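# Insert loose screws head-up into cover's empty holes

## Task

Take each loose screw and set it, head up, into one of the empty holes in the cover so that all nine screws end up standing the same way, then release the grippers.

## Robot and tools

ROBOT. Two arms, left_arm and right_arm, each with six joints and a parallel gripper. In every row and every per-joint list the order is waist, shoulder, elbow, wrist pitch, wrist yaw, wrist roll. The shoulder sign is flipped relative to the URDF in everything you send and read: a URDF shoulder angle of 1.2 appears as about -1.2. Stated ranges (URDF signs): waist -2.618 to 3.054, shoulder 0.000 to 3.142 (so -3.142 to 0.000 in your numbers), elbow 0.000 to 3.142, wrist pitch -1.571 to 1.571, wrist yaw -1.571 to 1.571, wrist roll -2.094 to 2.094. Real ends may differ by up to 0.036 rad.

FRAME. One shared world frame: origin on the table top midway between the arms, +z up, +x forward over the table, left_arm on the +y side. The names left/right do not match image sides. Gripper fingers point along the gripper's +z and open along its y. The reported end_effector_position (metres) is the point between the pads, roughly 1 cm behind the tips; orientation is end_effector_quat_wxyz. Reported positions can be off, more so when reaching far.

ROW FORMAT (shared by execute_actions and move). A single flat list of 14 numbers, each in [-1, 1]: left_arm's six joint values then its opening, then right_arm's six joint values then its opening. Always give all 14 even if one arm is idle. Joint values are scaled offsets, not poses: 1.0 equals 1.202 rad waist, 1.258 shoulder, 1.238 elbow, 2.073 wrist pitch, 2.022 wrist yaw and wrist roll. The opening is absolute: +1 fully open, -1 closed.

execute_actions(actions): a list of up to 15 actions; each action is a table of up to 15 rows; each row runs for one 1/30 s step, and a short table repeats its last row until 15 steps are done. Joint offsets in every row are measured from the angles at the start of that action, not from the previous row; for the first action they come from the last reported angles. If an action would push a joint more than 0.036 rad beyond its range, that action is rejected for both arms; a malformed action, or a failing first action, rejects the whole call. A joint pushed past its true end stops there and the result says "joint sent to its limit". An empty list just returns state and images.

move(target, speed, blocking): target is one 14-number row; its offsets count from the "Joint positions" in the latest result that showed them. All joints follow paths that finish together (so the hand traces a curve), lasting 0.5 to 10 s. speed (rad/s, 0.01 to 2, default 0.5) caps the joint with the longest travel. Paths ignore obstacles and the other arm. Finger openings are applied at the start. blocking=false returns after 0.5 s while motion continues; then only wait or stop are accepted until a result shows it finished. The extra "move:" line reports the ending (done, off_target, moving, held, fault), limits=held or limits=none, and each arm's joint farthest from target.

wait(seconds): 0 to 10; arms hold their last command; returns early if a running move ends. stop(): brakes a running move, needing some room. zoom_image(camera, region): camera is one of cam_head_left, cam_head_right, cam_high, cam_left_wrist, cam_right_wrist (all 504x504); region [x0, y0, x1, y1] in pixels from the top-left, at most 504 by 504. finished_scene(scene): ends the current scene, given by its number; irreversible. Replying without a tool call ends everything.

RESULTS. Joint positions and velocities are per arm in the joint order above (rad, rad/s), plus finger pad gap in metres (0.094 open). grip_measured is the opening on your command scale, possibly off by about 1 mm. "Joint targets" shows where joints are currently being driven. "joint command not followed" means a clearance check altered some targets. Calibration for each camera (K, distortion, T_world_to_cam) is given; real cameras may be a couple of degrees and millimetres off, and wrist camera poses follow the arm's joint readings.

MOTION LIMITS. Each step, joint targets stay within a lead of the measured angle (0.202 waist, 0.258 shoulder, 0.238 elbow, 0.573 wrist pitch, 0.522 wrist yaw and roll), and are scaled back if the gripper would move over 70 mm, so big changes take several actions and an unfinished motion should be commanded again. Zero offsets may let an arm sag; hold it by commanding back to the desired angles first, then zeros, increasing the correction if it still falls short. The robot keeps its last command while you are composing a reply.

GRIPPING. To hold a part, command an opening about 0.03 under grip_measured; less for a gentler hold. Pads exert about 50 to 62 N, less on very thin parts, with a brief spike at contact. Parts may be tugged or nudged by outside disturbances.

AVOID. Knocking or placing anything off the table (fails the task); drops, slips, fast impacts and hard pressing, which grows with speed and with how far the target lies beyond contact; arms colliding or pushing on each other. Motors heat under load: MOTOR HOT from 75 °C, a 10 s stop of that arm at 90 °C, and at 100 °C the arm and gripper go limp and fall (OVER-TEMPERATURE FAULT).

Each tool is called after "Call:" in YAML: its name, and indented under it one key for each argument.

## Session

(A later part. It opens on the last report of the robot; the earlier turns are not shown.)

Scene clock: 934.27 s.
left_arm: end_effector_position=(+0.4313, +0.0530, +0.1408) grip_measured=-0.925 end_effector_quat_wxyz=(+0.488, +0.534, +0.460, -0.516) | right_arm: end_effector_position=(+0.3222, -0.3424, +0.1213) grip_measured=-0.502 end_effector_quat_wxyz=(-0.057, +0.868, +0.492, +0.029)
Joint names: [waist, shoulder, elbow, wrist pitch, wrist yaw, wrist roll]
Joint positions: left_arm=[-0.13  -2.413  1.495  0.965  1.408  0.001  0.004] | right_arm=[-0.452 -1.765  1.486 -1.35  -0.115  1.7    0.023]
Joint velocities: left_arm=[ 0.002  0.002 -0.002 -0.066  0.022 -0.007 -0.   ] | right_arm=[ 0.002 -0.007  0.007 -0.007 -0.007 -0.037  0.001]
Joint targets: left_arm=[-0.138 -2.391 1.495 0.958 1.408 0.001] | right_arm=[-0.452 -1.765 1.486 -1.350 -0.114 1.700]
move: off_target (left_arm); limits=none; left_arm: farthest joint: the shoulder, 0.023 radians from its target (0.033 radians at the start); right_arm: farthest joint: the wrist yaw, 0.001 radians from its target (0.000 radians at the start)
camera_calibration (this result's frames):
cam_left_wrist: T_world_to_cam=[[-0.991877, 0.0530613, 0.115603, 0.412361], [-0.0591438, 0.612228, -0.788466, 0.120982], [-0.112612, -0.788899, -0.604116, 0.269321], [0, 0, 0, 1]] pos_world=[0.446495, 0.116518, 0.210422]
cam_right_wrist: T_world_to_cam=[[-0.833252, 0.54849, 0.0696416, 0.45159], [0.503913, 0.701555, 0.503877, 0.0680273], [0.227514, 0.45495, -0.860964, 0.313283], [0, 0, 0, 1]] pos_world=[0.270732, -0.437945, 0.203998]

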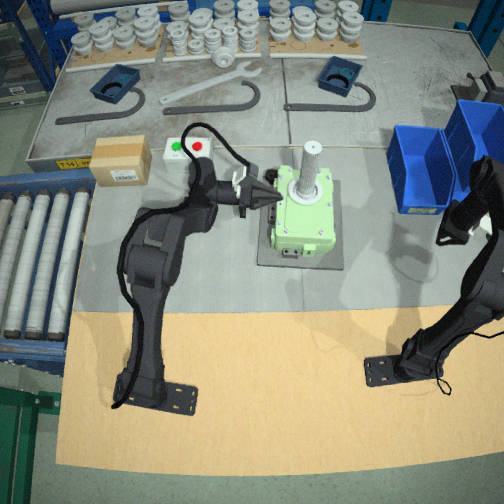

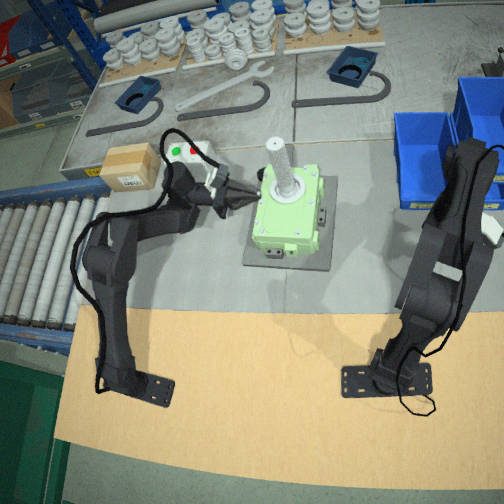

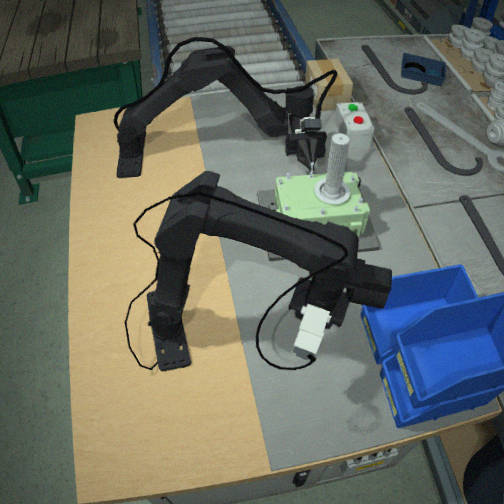

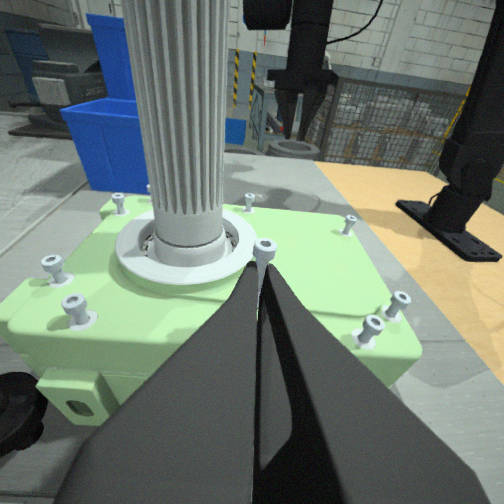

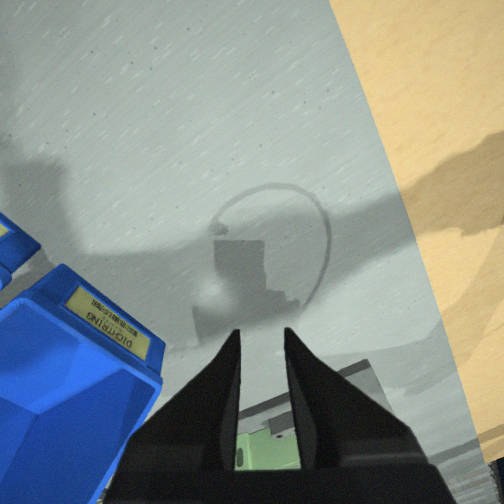

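Call:
move:
  target: [0,-0.045,0,0,0,-0.012,-0.95,0,0,0,0,0,0,-0.5]
  speed: 0.02

Call:
zoom_image:
  camera: "cam_high"
  region: [275,145,335,195]

Scene clock: 947.30 s.
left_arm: end_effector_position=(+0.4313, +0.0530, +0.1351) grip_measured=-0.925 end_effector_quat_wxyz=(+0.486, +0.532, +0.461, -0.518) | right_arm: end_effector_position=(+0.3222, -0.3423, +0.1213) grip_measured=-0.502 end_effector_quat_wxyz=(-0.058, +0.868, +0.492, +0.029)
Joint names: [waist, shoulder, elbow, wrist pitch, wrist yaw, wrist roll]
Joint positions: left_arm=[-0.13  -2.43   1.495  0.991  1.41  -0.016  0.004] | right_arm=[-0.452 -1.765  1.486 -1.35  -0.116  1.7    0.023]
Joint velocities: left_arm=[-0.002  0.002  0.002  0.007  0.037 -0.066 -0.   ] | right_arm=[ 0.002  0.012 -0.012  0.022 -0.007  0.007 -0.001]
Joint targets: left_arm=[-0.130 -2.469 1.495 0.964 1.408 -0.023] | right_arm=[-0.452 -1.765 1.486 -1.350 -0.115 1.700]
move: off_target (left_arm); limits=none; left_arm: farthest joint: the shoulder, 0.040 radians from its target (0.057 radians at the start); right_arm: farthest joint: the wrist yaw, 0.001 radians from its target (0.000 radians at the start)
camera_calibration (this result's frames):
cam_left_wrist: T_world_to_cam=[[-0.99085, 0.0547907, 0.123349, 0.411354], [-0.0643129, 0.611815, -0.788382, 0.118756], [-0.118663, -0.789101, -0.602693, 0.268293], [0, 0, 0, 1]] pos_world=[0.447063, 0.116515, 0.204583]
cam_right_wrist: T_world_to_cam=[[-0.833249, 0.548477, 0.0697734, 0.451545], [0.503791, 0.701181, 0.504519, 0.0677384], [0.227794, 0.455542, -0.860576, 0.313293], [0, 0, 0, 1]] pos_world=[0.270757, -0.437877, 0.203931]

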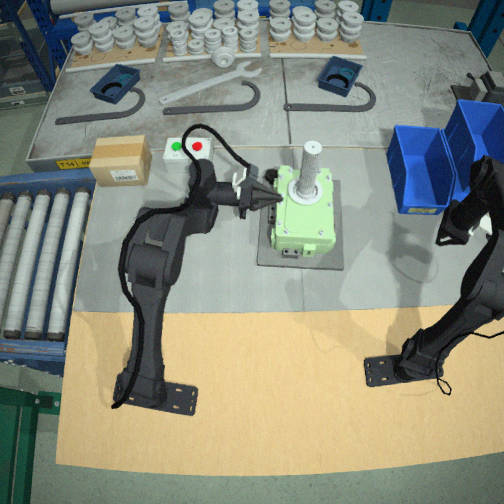

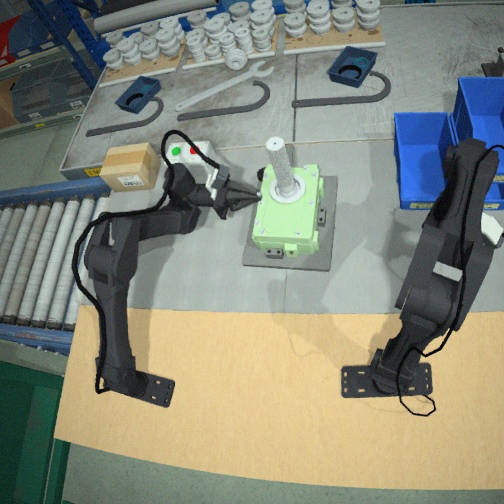

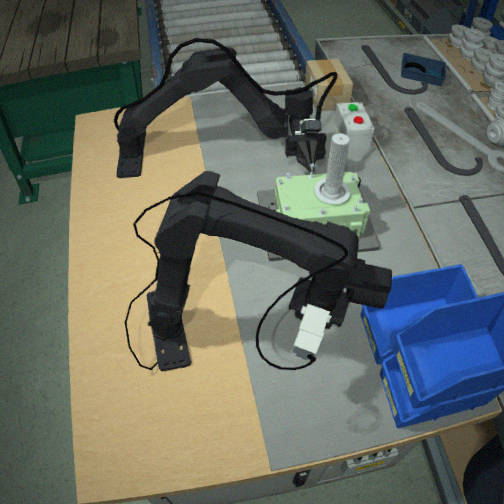

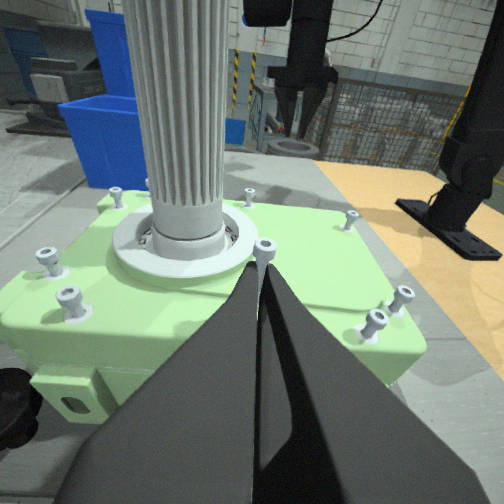

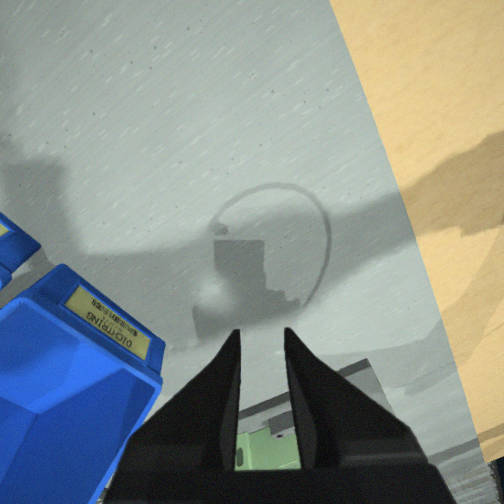

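Region (275, 145, 335, 195) of cam_high's 504x504 image, scaled by 8.400, with more detail than that image has.

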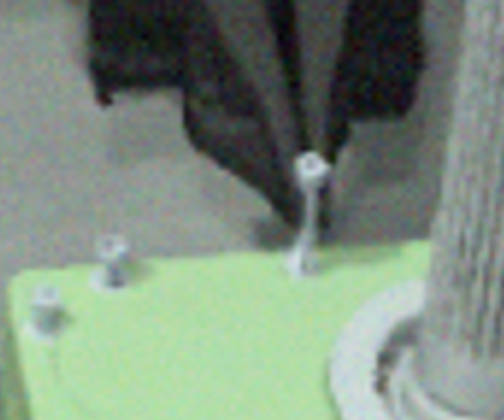

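Call:
zoom_image:
  camera: "cam_head_right"
  region: [245,180,275,210]

Call:
zoom_image:
  camera: "cam_high"
  region: [298,160,324,186]

Region (245, 180, 275, 210) of cam_head_right's 504x504 image, scaled by 16.800, with more detail than that image has.

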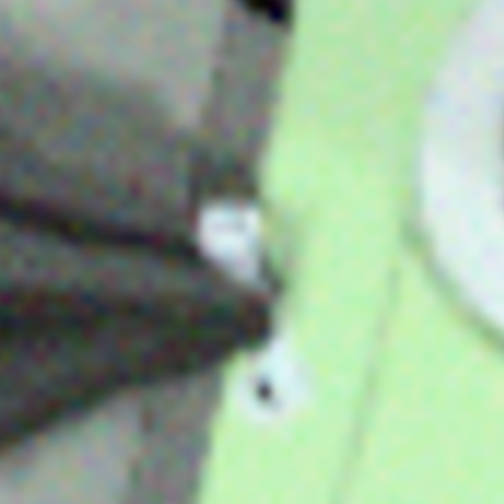

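Region (298, 160, 324, 186) of cam_high's 504x504 image, scaled by 19.385, with more detail than that image has.

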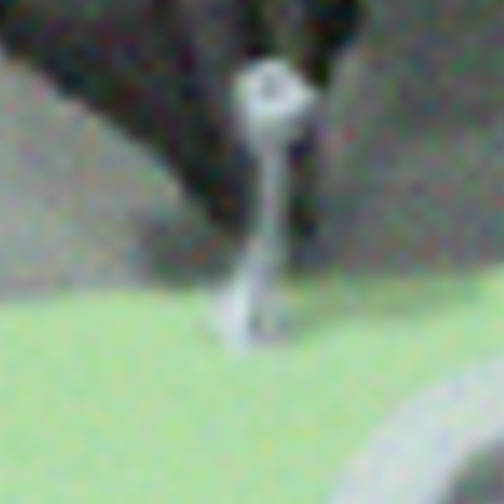

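Call:
move:
  target: [0.009,0.024,0,0,0.008,0,-0.95,0,0,0,0,0,0,-0.5]
  speed: 0.02

Call:
move:
  target: [0,-0.042,0,0,0,0,-0.95,0,0,0,0,0,0,-0.5]
  speed: 0.02

Call:
zoom_image:
  camera: "cam_head_right"
  region: [245,180,275,210]

Call:
zoom_image:
  camera: "cam_high"
  region: [298,160,324,186]

Scene clock: 967.23 s.
left_arm: end_effector_position=(+0.4295, +0.0532, +0.1397) grip_measured=-0.925 end_effector_quat_wxyz=(+0.488, +0.537, +0.454, -0.517) | right_arm: end_effector_position=(+0.3223, -0.3421, +0.1213) grip_measured=-0.502 end_effector_quat_wxyz=(-0.058, +0.868, +0.492, +0.030)
Joint names: [waist, shoulder, elbow, wrist pitch, wrist yaw, wrist roll]
Joint positions: left_arm=[-0.13  -2.422  1.495  0.998  1.419 -0.017  0.004] | right_arm=[-0.452 -1.765  1.486 -1.35  -0.117  1.7    0.023]
Joint velocities: left_arm=[-0.007  0.012 -0.012 -0.051 -0.037 -0.037 -0.001] | right_arm=[-0.002  0.007  0.002 -0.007  0.037 -0.022  0.   ]
Joint targets: left_arm=[-0.119 -2.400 1.495 0.991 1.426 -0.016] | right_arm=[-0.452 -1.765 1.486 -1.350 -0.116 1.700]
move: off_target (left_arm); limits=none; left_arm: farthest joint: the shoulder, 0.022 radians from its target (0.030 radians at the start); right_arm: farthest joint: the wrist yaw, 0.001 radians from its target (0.000 radians at the start)
camera_calibration (this result's frames):
cam_left_wrist: T_world_to_cam=[[-0.991972, 0.0638606, 0.109147, 0.411048], [-0.0478053, 0.609692, -0.791196, 0.115485], [-0.117072, -0.790062, -0.601744, 0.270214], [0, 0, 0, 1]] pos_world=[0.444903, 0.116826, 0.209106]
cam_right_wrist: T_world_to_cam=[[-0.833245, 0.548458, 0.069971, 0.451478], [0.503608, 0.700618, 0.505483, 0.067305], [0.228213, 0.456429, -0.859995, 0.313308], [0, 0, 0, 1]] pos_world=[0.270795, -0.437775, 0.203831]

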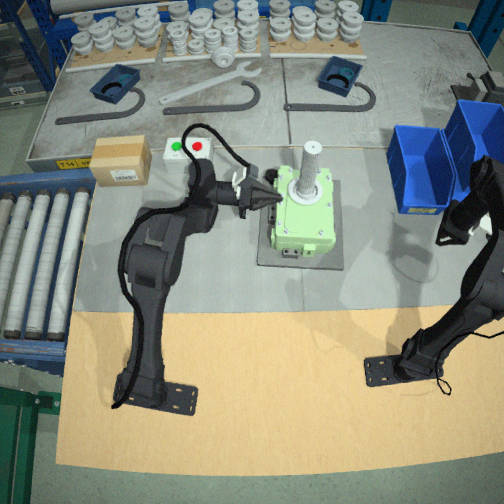

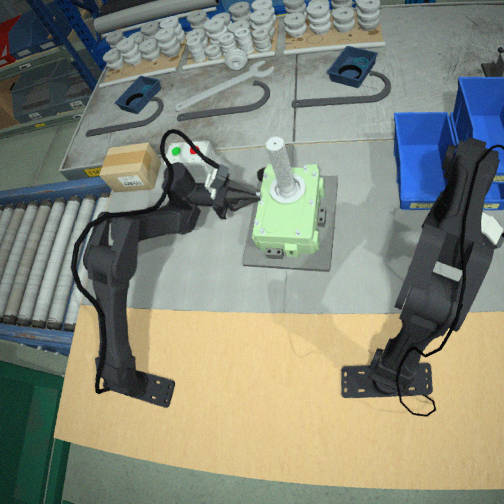

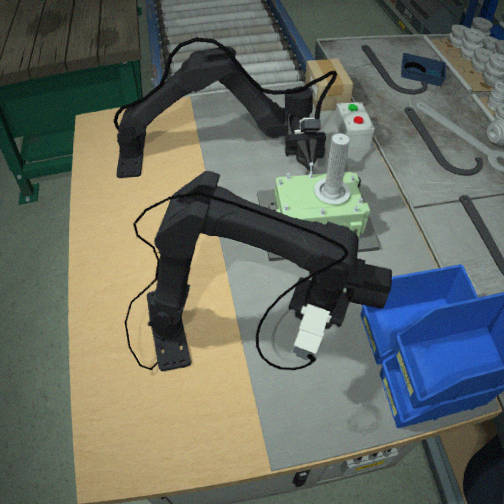

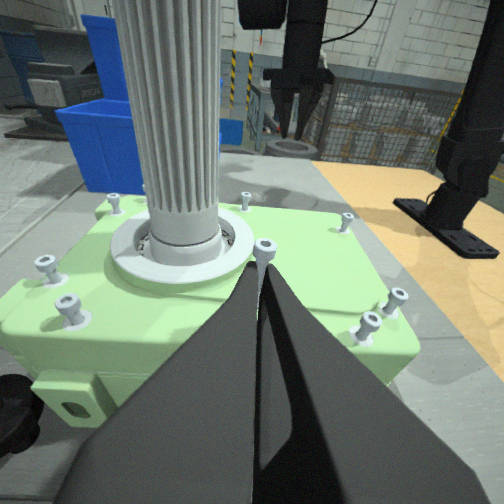

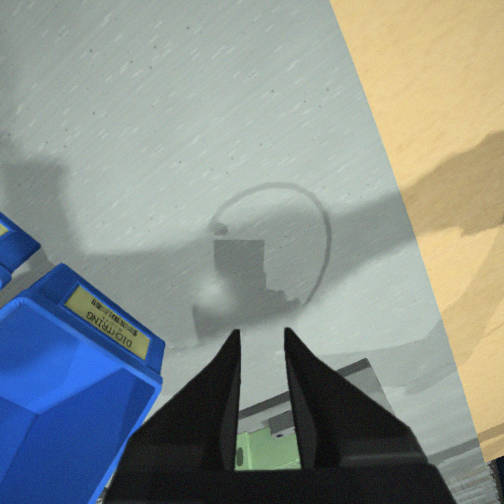

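Scene clock: 970.13 s.
left_arm: end_effector_position=(+0.4291, +0.0533, +0.1353) grip_measured=-0.925 end_effector_quat_wxyz=(+0.490, +0.540, +0.450, -0.516) | right_arm: end_effector_position=(+0.3224, -0.3419, +0.1213) grip_measured=-0.502 end_effector_quat_wxyz=(-0.058, +0.868, +0.492, +0.030)
Joint names: [waist, shoulder, elbow, wrist pitch, wrist yaw, wrist roll]
Joint positions: left_arm=[-0.13  -2.435  1.495  1.023  1.422 -0.017  0.004] | right_arm=[-0.452 -1.765  1.486 -1.35  -0.118  1.7    0.023]
Joint velocities: left_arm=[-0.017  0.007 -0.012 -0.095 -0.022  0.037  0.001] | right_arm=[ 0.017  0.012 -0.002  0.081  0.007  0.037 -0.   ]
Joint targets: left_arm=[-0.130 -2.475 1.495 0.998 1.419 -0.017] | right_arm=[-0.452 -1.765 1.486 -1.350 -0.117 1.700]
move: off_target (left_arm); limits=none; left_arm: farthest joint: the shoulder, 0.039 radians from its target (0.053 radians at the start); right_arm: farthest joint: the wrist yaw, 0.001 radians from its target (0.000 radians at the start)
camera_calibration (this result's frames):
cam_left_wrist: T_world_to_cam=[[-0.992887, 0.0671571, 0.0983146, 0.412745], [-0.0374451, 0.607708, -0.793277, 0.107918], [-0.113021, -0.791316, -0.600871, 0.265769], [0, 0, 0, 1]] pos_world=[0.443887, 0.117006, 0.204723]
cam_right_wrist: T_world_to_cam=[[-0.833241, 0.548439, 0.0701687, 0.45141], [0.503425, 0.700055, 0.506446, 0.0668717], [0.228633, 0.457316, -0.859412, 0.313323], [0, 0, 0, 1]] pos_world=[0.270833, -0.437672, 0.203732]

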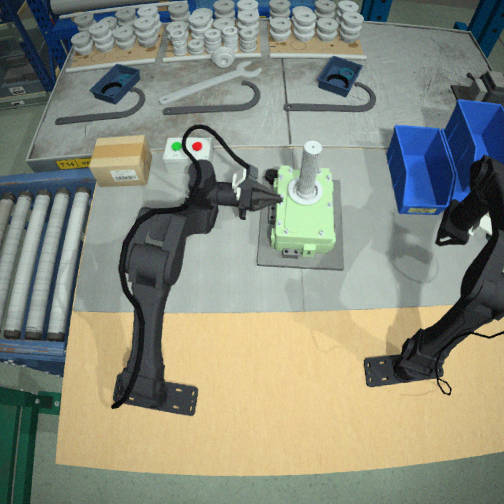

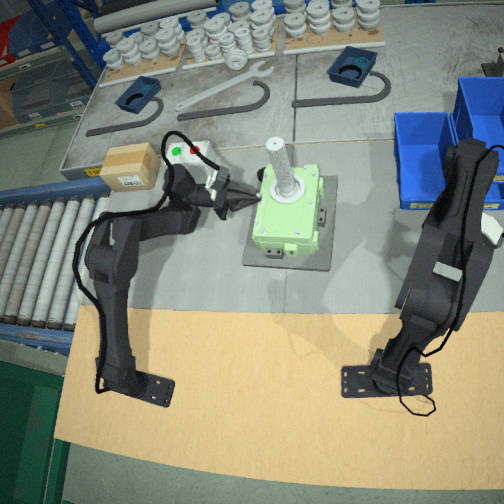

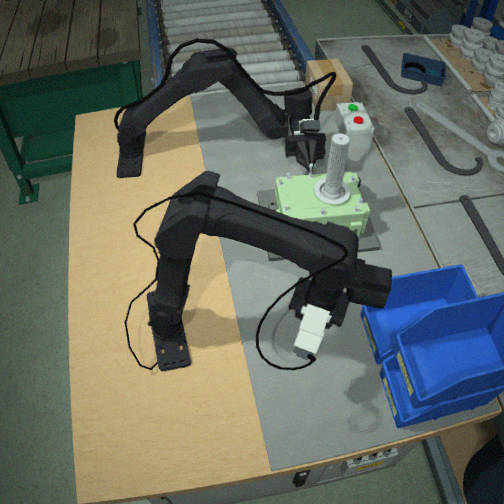

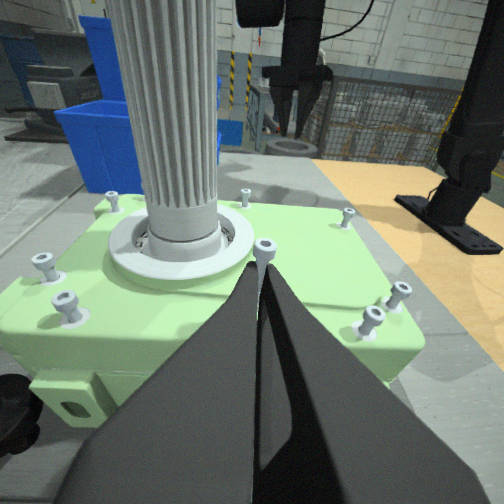

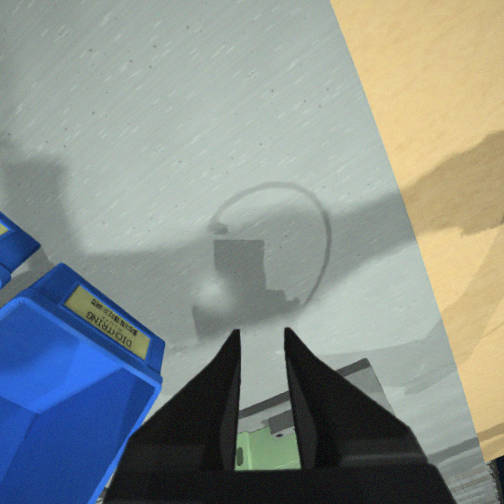

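Region (245, 180, 275, 210) of cam_head_right's 504x504 image, scaled by 16.800, with more detail than that image has.

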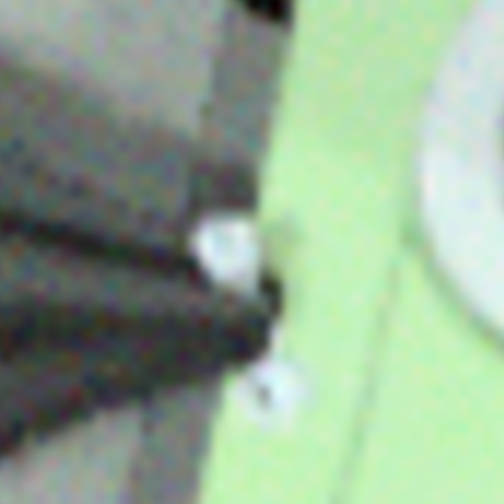

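Region (298, 160, 324, 186) of cam_high's 504x504 image, scaled by 19.385, with more detail than that image has.

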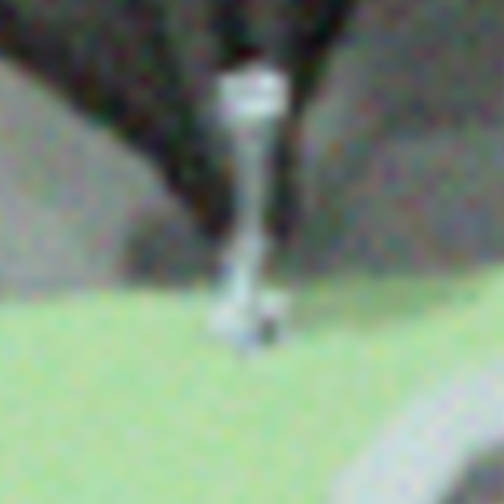

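Call:
move:
  target: [0,0.026,0,0,-0.009,-0.025,-0.95,0,0,0,0,0,0,-0.5]
  speed: 0.03

Call:
move:
  target: [0.0105,0,0,0,0,0,-0.95,0,0,0,0,0,0,-0.5]
  speed: 0.01

Call:
zoom_image:
  camera: "cam_head_right"
  region: [245,180,275,210]

Call:
zoom_image:
  camera: "cam_high"
  region: [298,160,324,186]

Scene clock: 982.60 s.
left_arm: end_effector_position=(+0.4304, +0.0532, +0.1411) grip_measured=-0.925 end_effector_quat_wxyz=(+0.487, +0.531, +0.458, -0.520) | right_arm: end_effector_position=(+0.3225, -0.3418, +0.1213) grip_measured=-0.502 end_effector_quat_wxyz=(-0.059, +0.868, +0.492, +0.030)
Joint names: [waist, shoulder, elbow, wrist pitch, wrist yaw, wrist roll]
Joint positions: left_arm=[-0.13  -2.425  1.495  1.029  1.413 -0.057  0.004] | right_arm=[-0.452 -1.765  1.486 -1.35  -0.119  1.7    0.023]
Joint velocities: left_arm=[ 0.007  0.007 -0.027  0.022 -0.037 -0.081 -0.   ] | right_arm=[-0.002  0.012 -0.012  0.037 -0.037  0.037 -0.001]
Joint targets: left_arm=[-0.130 -2.403 1.495 1.022 1.403 -0.067] | right_arm=[-0.452 -1.765 1.486 -1.350 -0.118 1.700]
move: off_target (left_arm); limits=none; left_arm: farthest joint: the shoulder, 0.023 radians from its target (0.033 radians at the start); right_arm: farthest joint: the wrist yaw, 0.001 radians from its target (0.000 radians at the start)
camera_calibration (this result's frames):
cam_left_wrist: T_world_to_cam=[[-0.990689, 0.0591182, 0.122642, 0.409519], [-0.061887, 0.60682, -0.792426, 0.123099], [-0.121269, -0.792638, -0.597511, 0.272481], [0, 0, 0, 1]] pos_world=[0.446368, 0.11707, 0.210132]
cam_right_wrist: T_world_to_cam=[[-0.833238, 0.548426, 0.0703005, 0.451366], [0.503302, 0.699678, 0.507087, 0.0665828], [0.228912, 0.457907, -0.859023, 0.313332], [0, 0, 0, 1]] pos_world=[0.270858, -0.437604, 0.203665]

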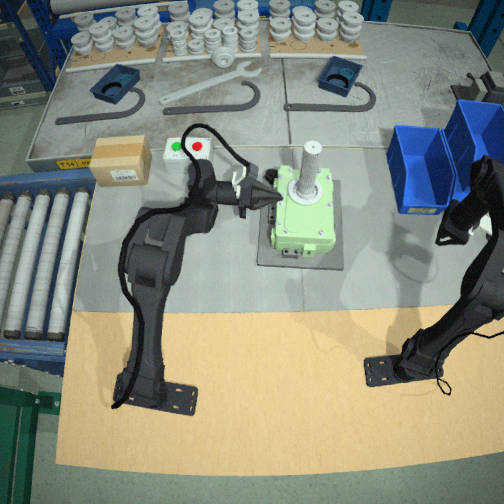

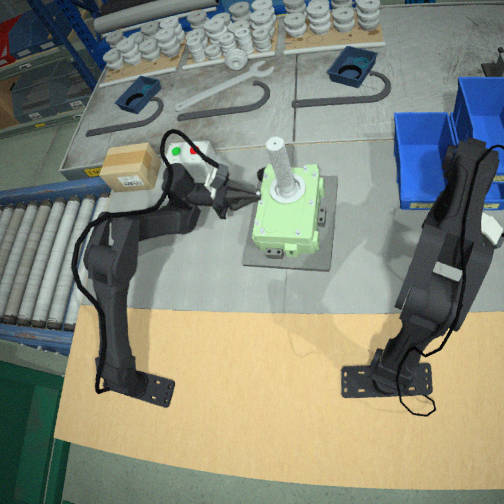

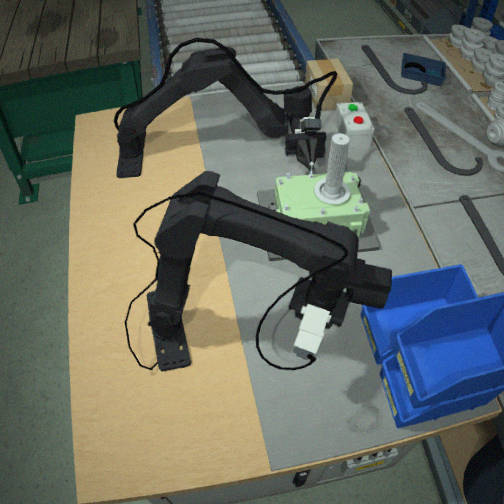

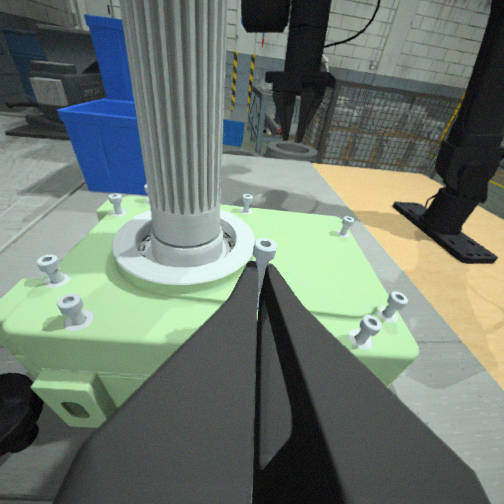

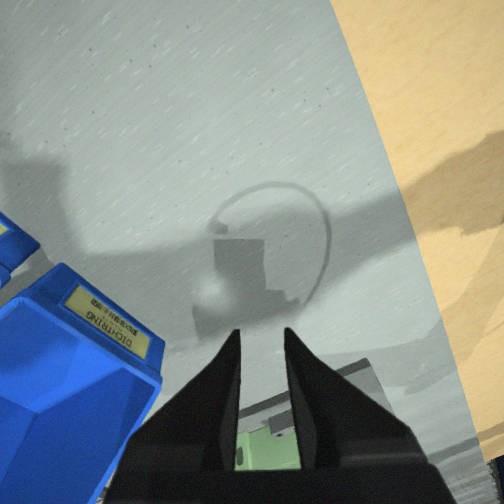

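Scene clock: 984.20 s.
left_arm: end_effector_position=(+0.4320, +0.0556, +0.1411) grip_measured=-0.925 end_effector_quat_wxyz=(+0.488, +0.530, +0.460, -0.519) | right_arm: end_effector_position=(+0.3225, -0.3416, +0.1214) grip_measured=-0.502 end_effector_quat_wxyz=(-0.059, +0.868, +0.492, +0.031)
Joint names: [waist, shoulder, elbow, wrist pitch, wrist yaw, wrist roll]
Joint positions: left_arm=[-0.125 -2.425  1.495  1.029  1.413 -0.058  0.004] | right_arm=[-0.452 -1.765  1.486 -1.35  -0.12   1.7    0.023]
Joint velocities: left_arm=[-0.007  0.012  0.012 -0.168 -0.022  0.022  0.   ] | right_arm=[ 0.007  0.017  0.002 -0.022  0.007 -0.022 -0.   ]
Joint targets: left_arm=[-0.117 -2.425 1.495 1.029 1.413 -0.058] | right_arm=[-0.452 -1.765 1.486 -1.350 -0.119 1.700]
move: done; limits=none; left_arm: farthest joint: the waist, 0.007 radians from its target (0.012 radians at the start); right_arm: farthest joint: the wrist yaw, 0.001 radians from its target (0.000 radians at the start)
camera_calibration (this result's frames):
cam_left_wrist: T_world_to_cam=[[-0.990943, 0.0538275, 0.12302, 0.411324], [-0.065424, 0.606512, -0.792378, 0.123282], [-0.117265, -0.79325, -0.597497, 0.272879], [0, 0, 0, 1]] pos_world=[0.447663, 0.119549, 0.210129]
cam_right_wrist: T_world_to_cam=[[-0.833235, 0.548407, 0.0704981, 0.451298], [0.503118, 0.699113, 0.508049, 0.0661494], [0.229331, 0.458793, -0.858438, 0.313346], [0, 0, 0, 1]] pos_world=[0.270897, -0.437502, 0.203565]

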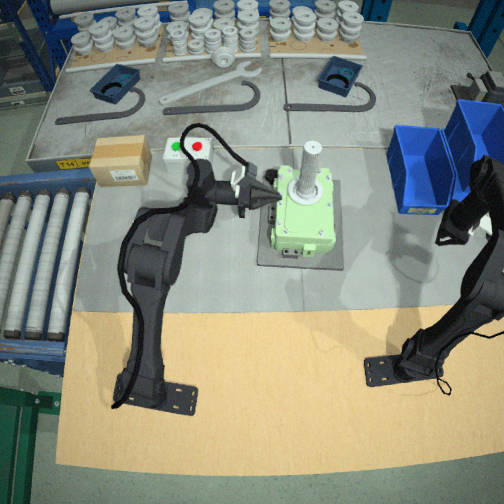

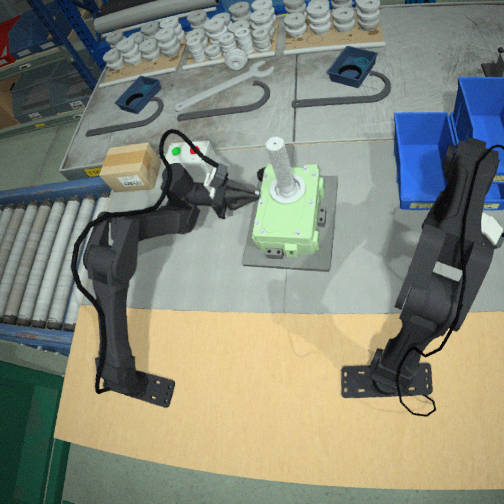

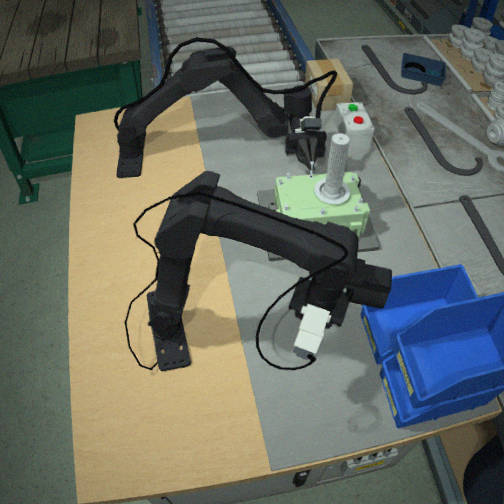

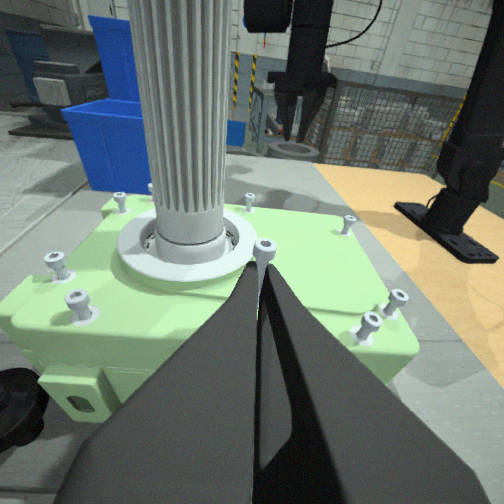

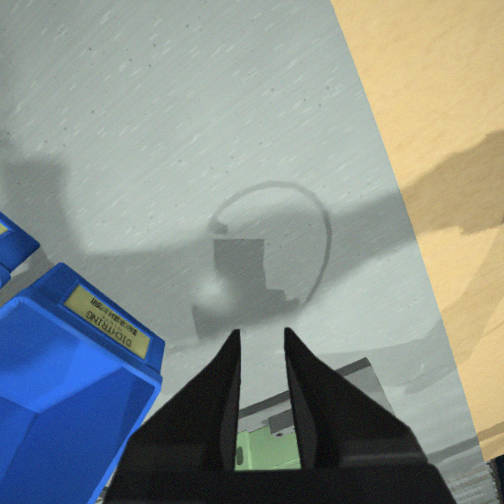

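Region (245, 180, 275, 210) of cam_head_right's 504x504 image, scaled by 16.800, with more detail than that image has.

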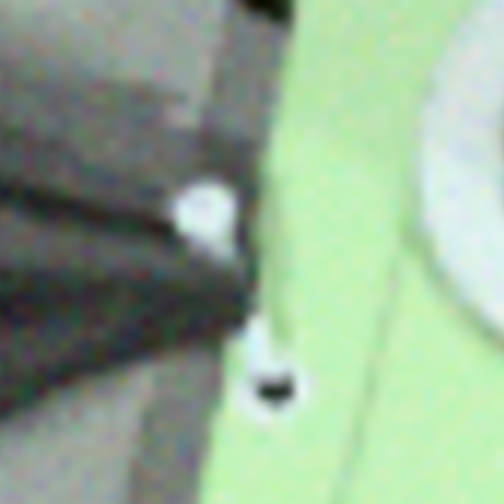

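Region (298, 160, 324, 186) of cam_high's 504x504 image, scaled by 19.385, with more detail than that image has.

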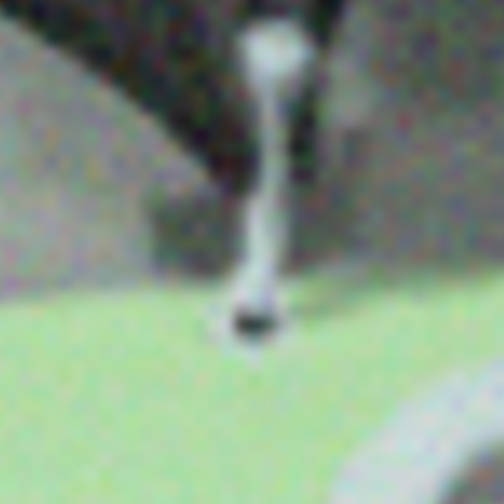

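Call:
execute_actions:
  actions:
    - [[-0.011,0,0,0,0,0,-0.95,0,0,0,0,0,0,-0.5],[-0.011,0,0,0,0,0,-0.95,0,0,0,0,0,0,-0.5],[-0.011,0,0,0,0,0,-0.95,0,0,0,0,0,0,-0.5],[-0.011,0,0,0,0,0,-0.95,0,0,0,0,0,0,-0.5],[-0.002,0,0,0,0,0,-0.95,0,0,0,0,0,0,-0.5]]

Scene clock: 992.33 s.
left_arm: end_effector_position=(+0.4311, +0.0542, +0.1411) grip_measured=-0.925 end_effector_quat_wxyz=(+0.487, +0.531, +0.459, -0.520) | right_arm: end_effector_position=(+0.3226, -0.3415, +0.1214) grip_measured=-0.502 end_effector_quat_wxyz=(-0.059, +0.868, +0.491, +0.031)
Joint names: [waist, shoulder, elbow, wrist pitch, wrist yaw, wrist roll]
Joint positions: left_arm=[-0.128 -2.425  1.495  1.029  1.413 -0.058  0.004] | right_arm=[-0.452 -1.765  1.486 -1.35  -0.121  1.7    0.023]
Joint velocities: left_arm=[ 0.007  0.002 -0.007 -0.066 -0.022  0.095  0.   ] | right_arm=[ 0.002 -0.002 -0.012 -0.007 -0.051  0.007 -0.001]
Joint targets: left_arm=[-0.127 -2.425 1.495 1.029 1.413 -0.058] | right_arm=[-0.452 -1.765 1.486 -1.350 -0.120 1.700]
camera_calibration (this result's frames):
cam_left_wrist: T_world_to_cam=[[-0.990774, 0.0568514, 0.12302, 0.41025], [-0.0635728, 0.606709, -0.792378, 0.123244], [-0.119685, -0.792889, -0.597497, 0.272707], [0, 0, 0, 1]] pos_world=[0.44694, 0.11813, 0.210129]
cam_right_wrist: T_world_to_cam=[[-0.833232, 0.548394, 0.0706298, 0.451254], [0.502994, 0.698736, 0.508689, 0.0658605], [0.22961, 0.459383, -0.858048, 0.313355], [0, 0, 0, 1]] pos_world=[0.270922, -0.437433, 0.203499]

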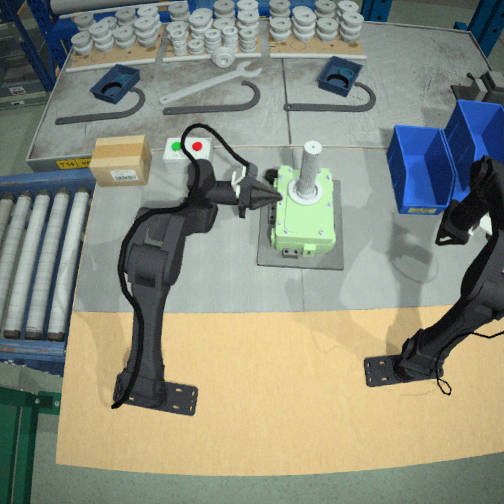

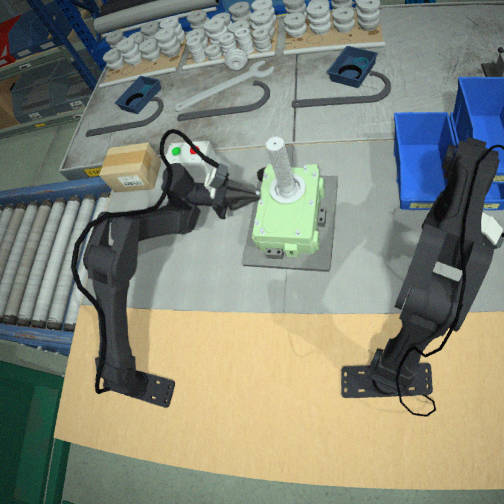

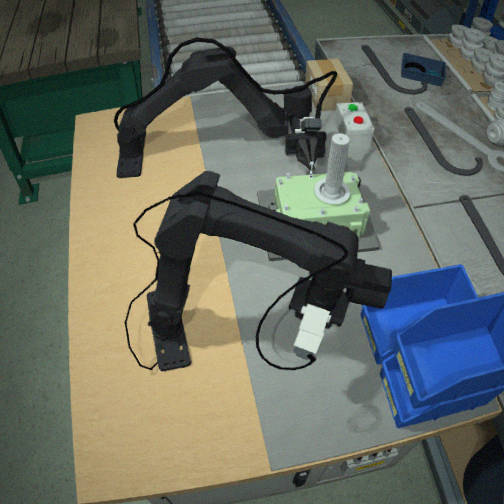

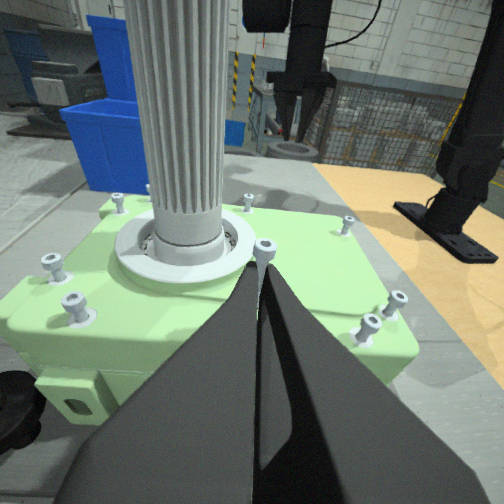

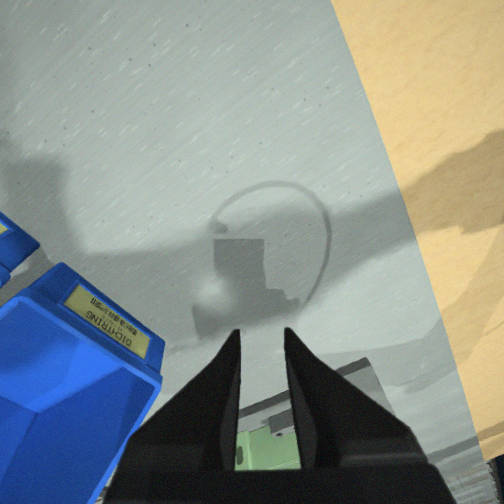

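Pulse trick works.

Call:
move:
  target: [0,-0.04,0,0,0,0,-0.95,0,0,0,0,0,0,-0.5]
  speed: 0.02

Call:
zoom_image:
  camera: "cam_head_right"
  region: [245,180,275,210]

Call:
zoom_image:
  camera: "cam_high"
  region: [298,160,324,186]

Scene clock: 1001.70 s.
left_arm: end_effector_position=(+0.4309, +0.0542, +0.1354) grip_measured=-0.925 end_effector_quat_wxyz=(+0.488, +0.532, +0.457, -0.520) | right_arm: end_effector_position=(+0.3226, -0.3413, +0.1214) grip_measured=-0.502 end_effector_quat_wxyz=(-0.059, +0.868, +0.491, +0.031)
Joint names: [waist, shoulder, elbow, wrist pitch, wrist yaw, wrist roll]
Joint positions: left_arm=[-0.128 -2.44   1.495  1.048  1.414 -0.058  0.004] | right_arm=[-0.452 -1.765  1.486 -1.35  -0.122  1.7    0.023]
Joint velocities: left_arm=[-0.007 -0.017 -0.012 -0.022 -0.022 -0.022  0.001] | right_arm=[-0.007  0.002  0.002  0.007  0.051  0.007  0.   ]
Joint targets: left_arm=[-0.128 -2.476 1.495 1.029 1.413 -0.058] | right_arm=[-0.452 -1.765 1.486 -1.350 -0.121 1.700]
move: off_target (left_arm); limits=none; left_arm: farthest joint: the shoulder, 0.035 radians from its target (0.050 radians at the start); right_arm: farthest joint: the wrist yaw, 0.001 radians from its target (0.000 radians at the start)
camera_calibration (this result's frames):
cam_left_wrist: T_world_to_cam=[[-0.991094, 0.0584459, 0.119652, 0.411304], [-0.059992, 0.606214, -0.793035, 0.117293], [-0.118885, -0.793151, -0.597309, 0.268925], [0, 0, 0, 1]] pos_world=[0.446648, 0.118155, 0.204436]
cam_right_wrist: T_world_to_cam=[[-0.83323, 0.548381, 0.0707616, 0.451209], [0.502871, 0.698358, 0.50933, 0.0655716], [0.22989, 0.459973, -0.857657, 0.313363], [0, 0, 0, 1]] pos_world=[0.270947, -0.437365, 0.203433]

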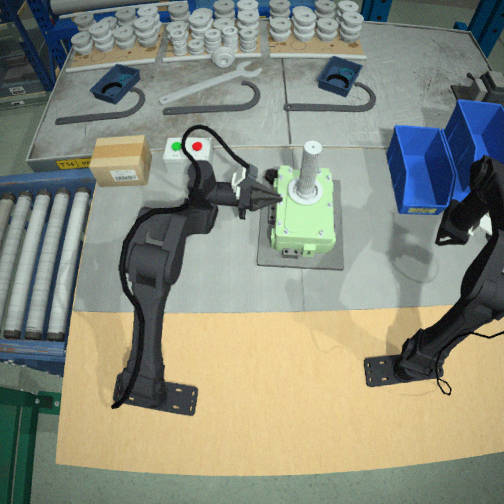

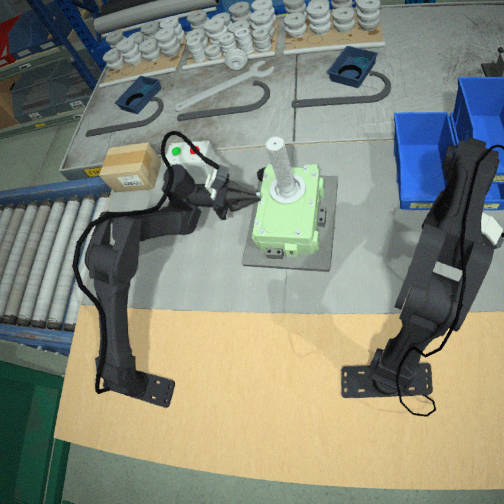

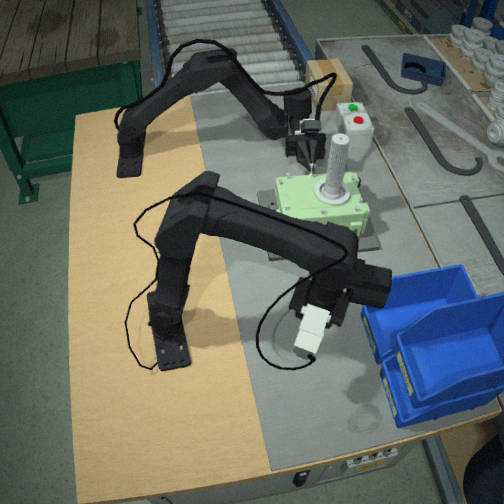

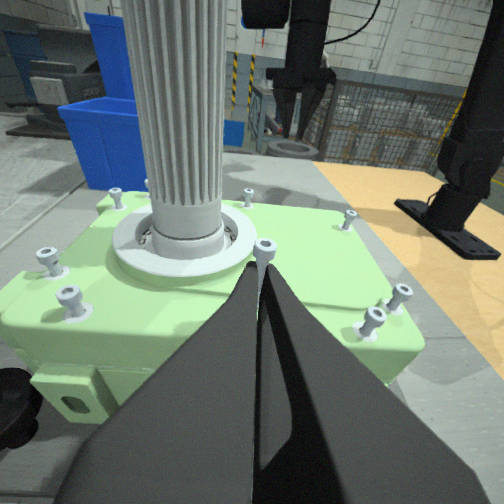

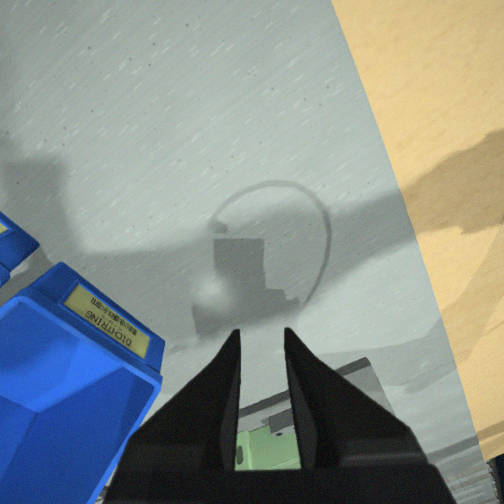

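Region (245, 180, 275, 210) of cam_head_right's 504x504 image, scaled by 16.800, with more detail than that image has.

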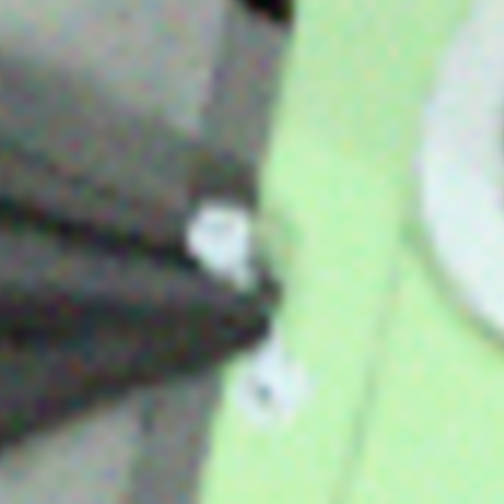

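Region (298, 160, 324, 186) of cam_high's 504x504 image, scaled by 19.385, with more detail than that image has.

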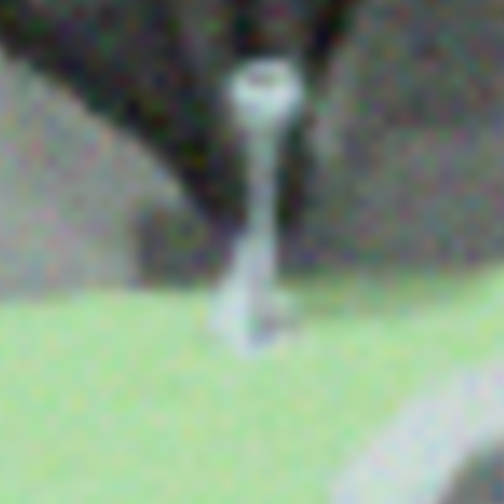

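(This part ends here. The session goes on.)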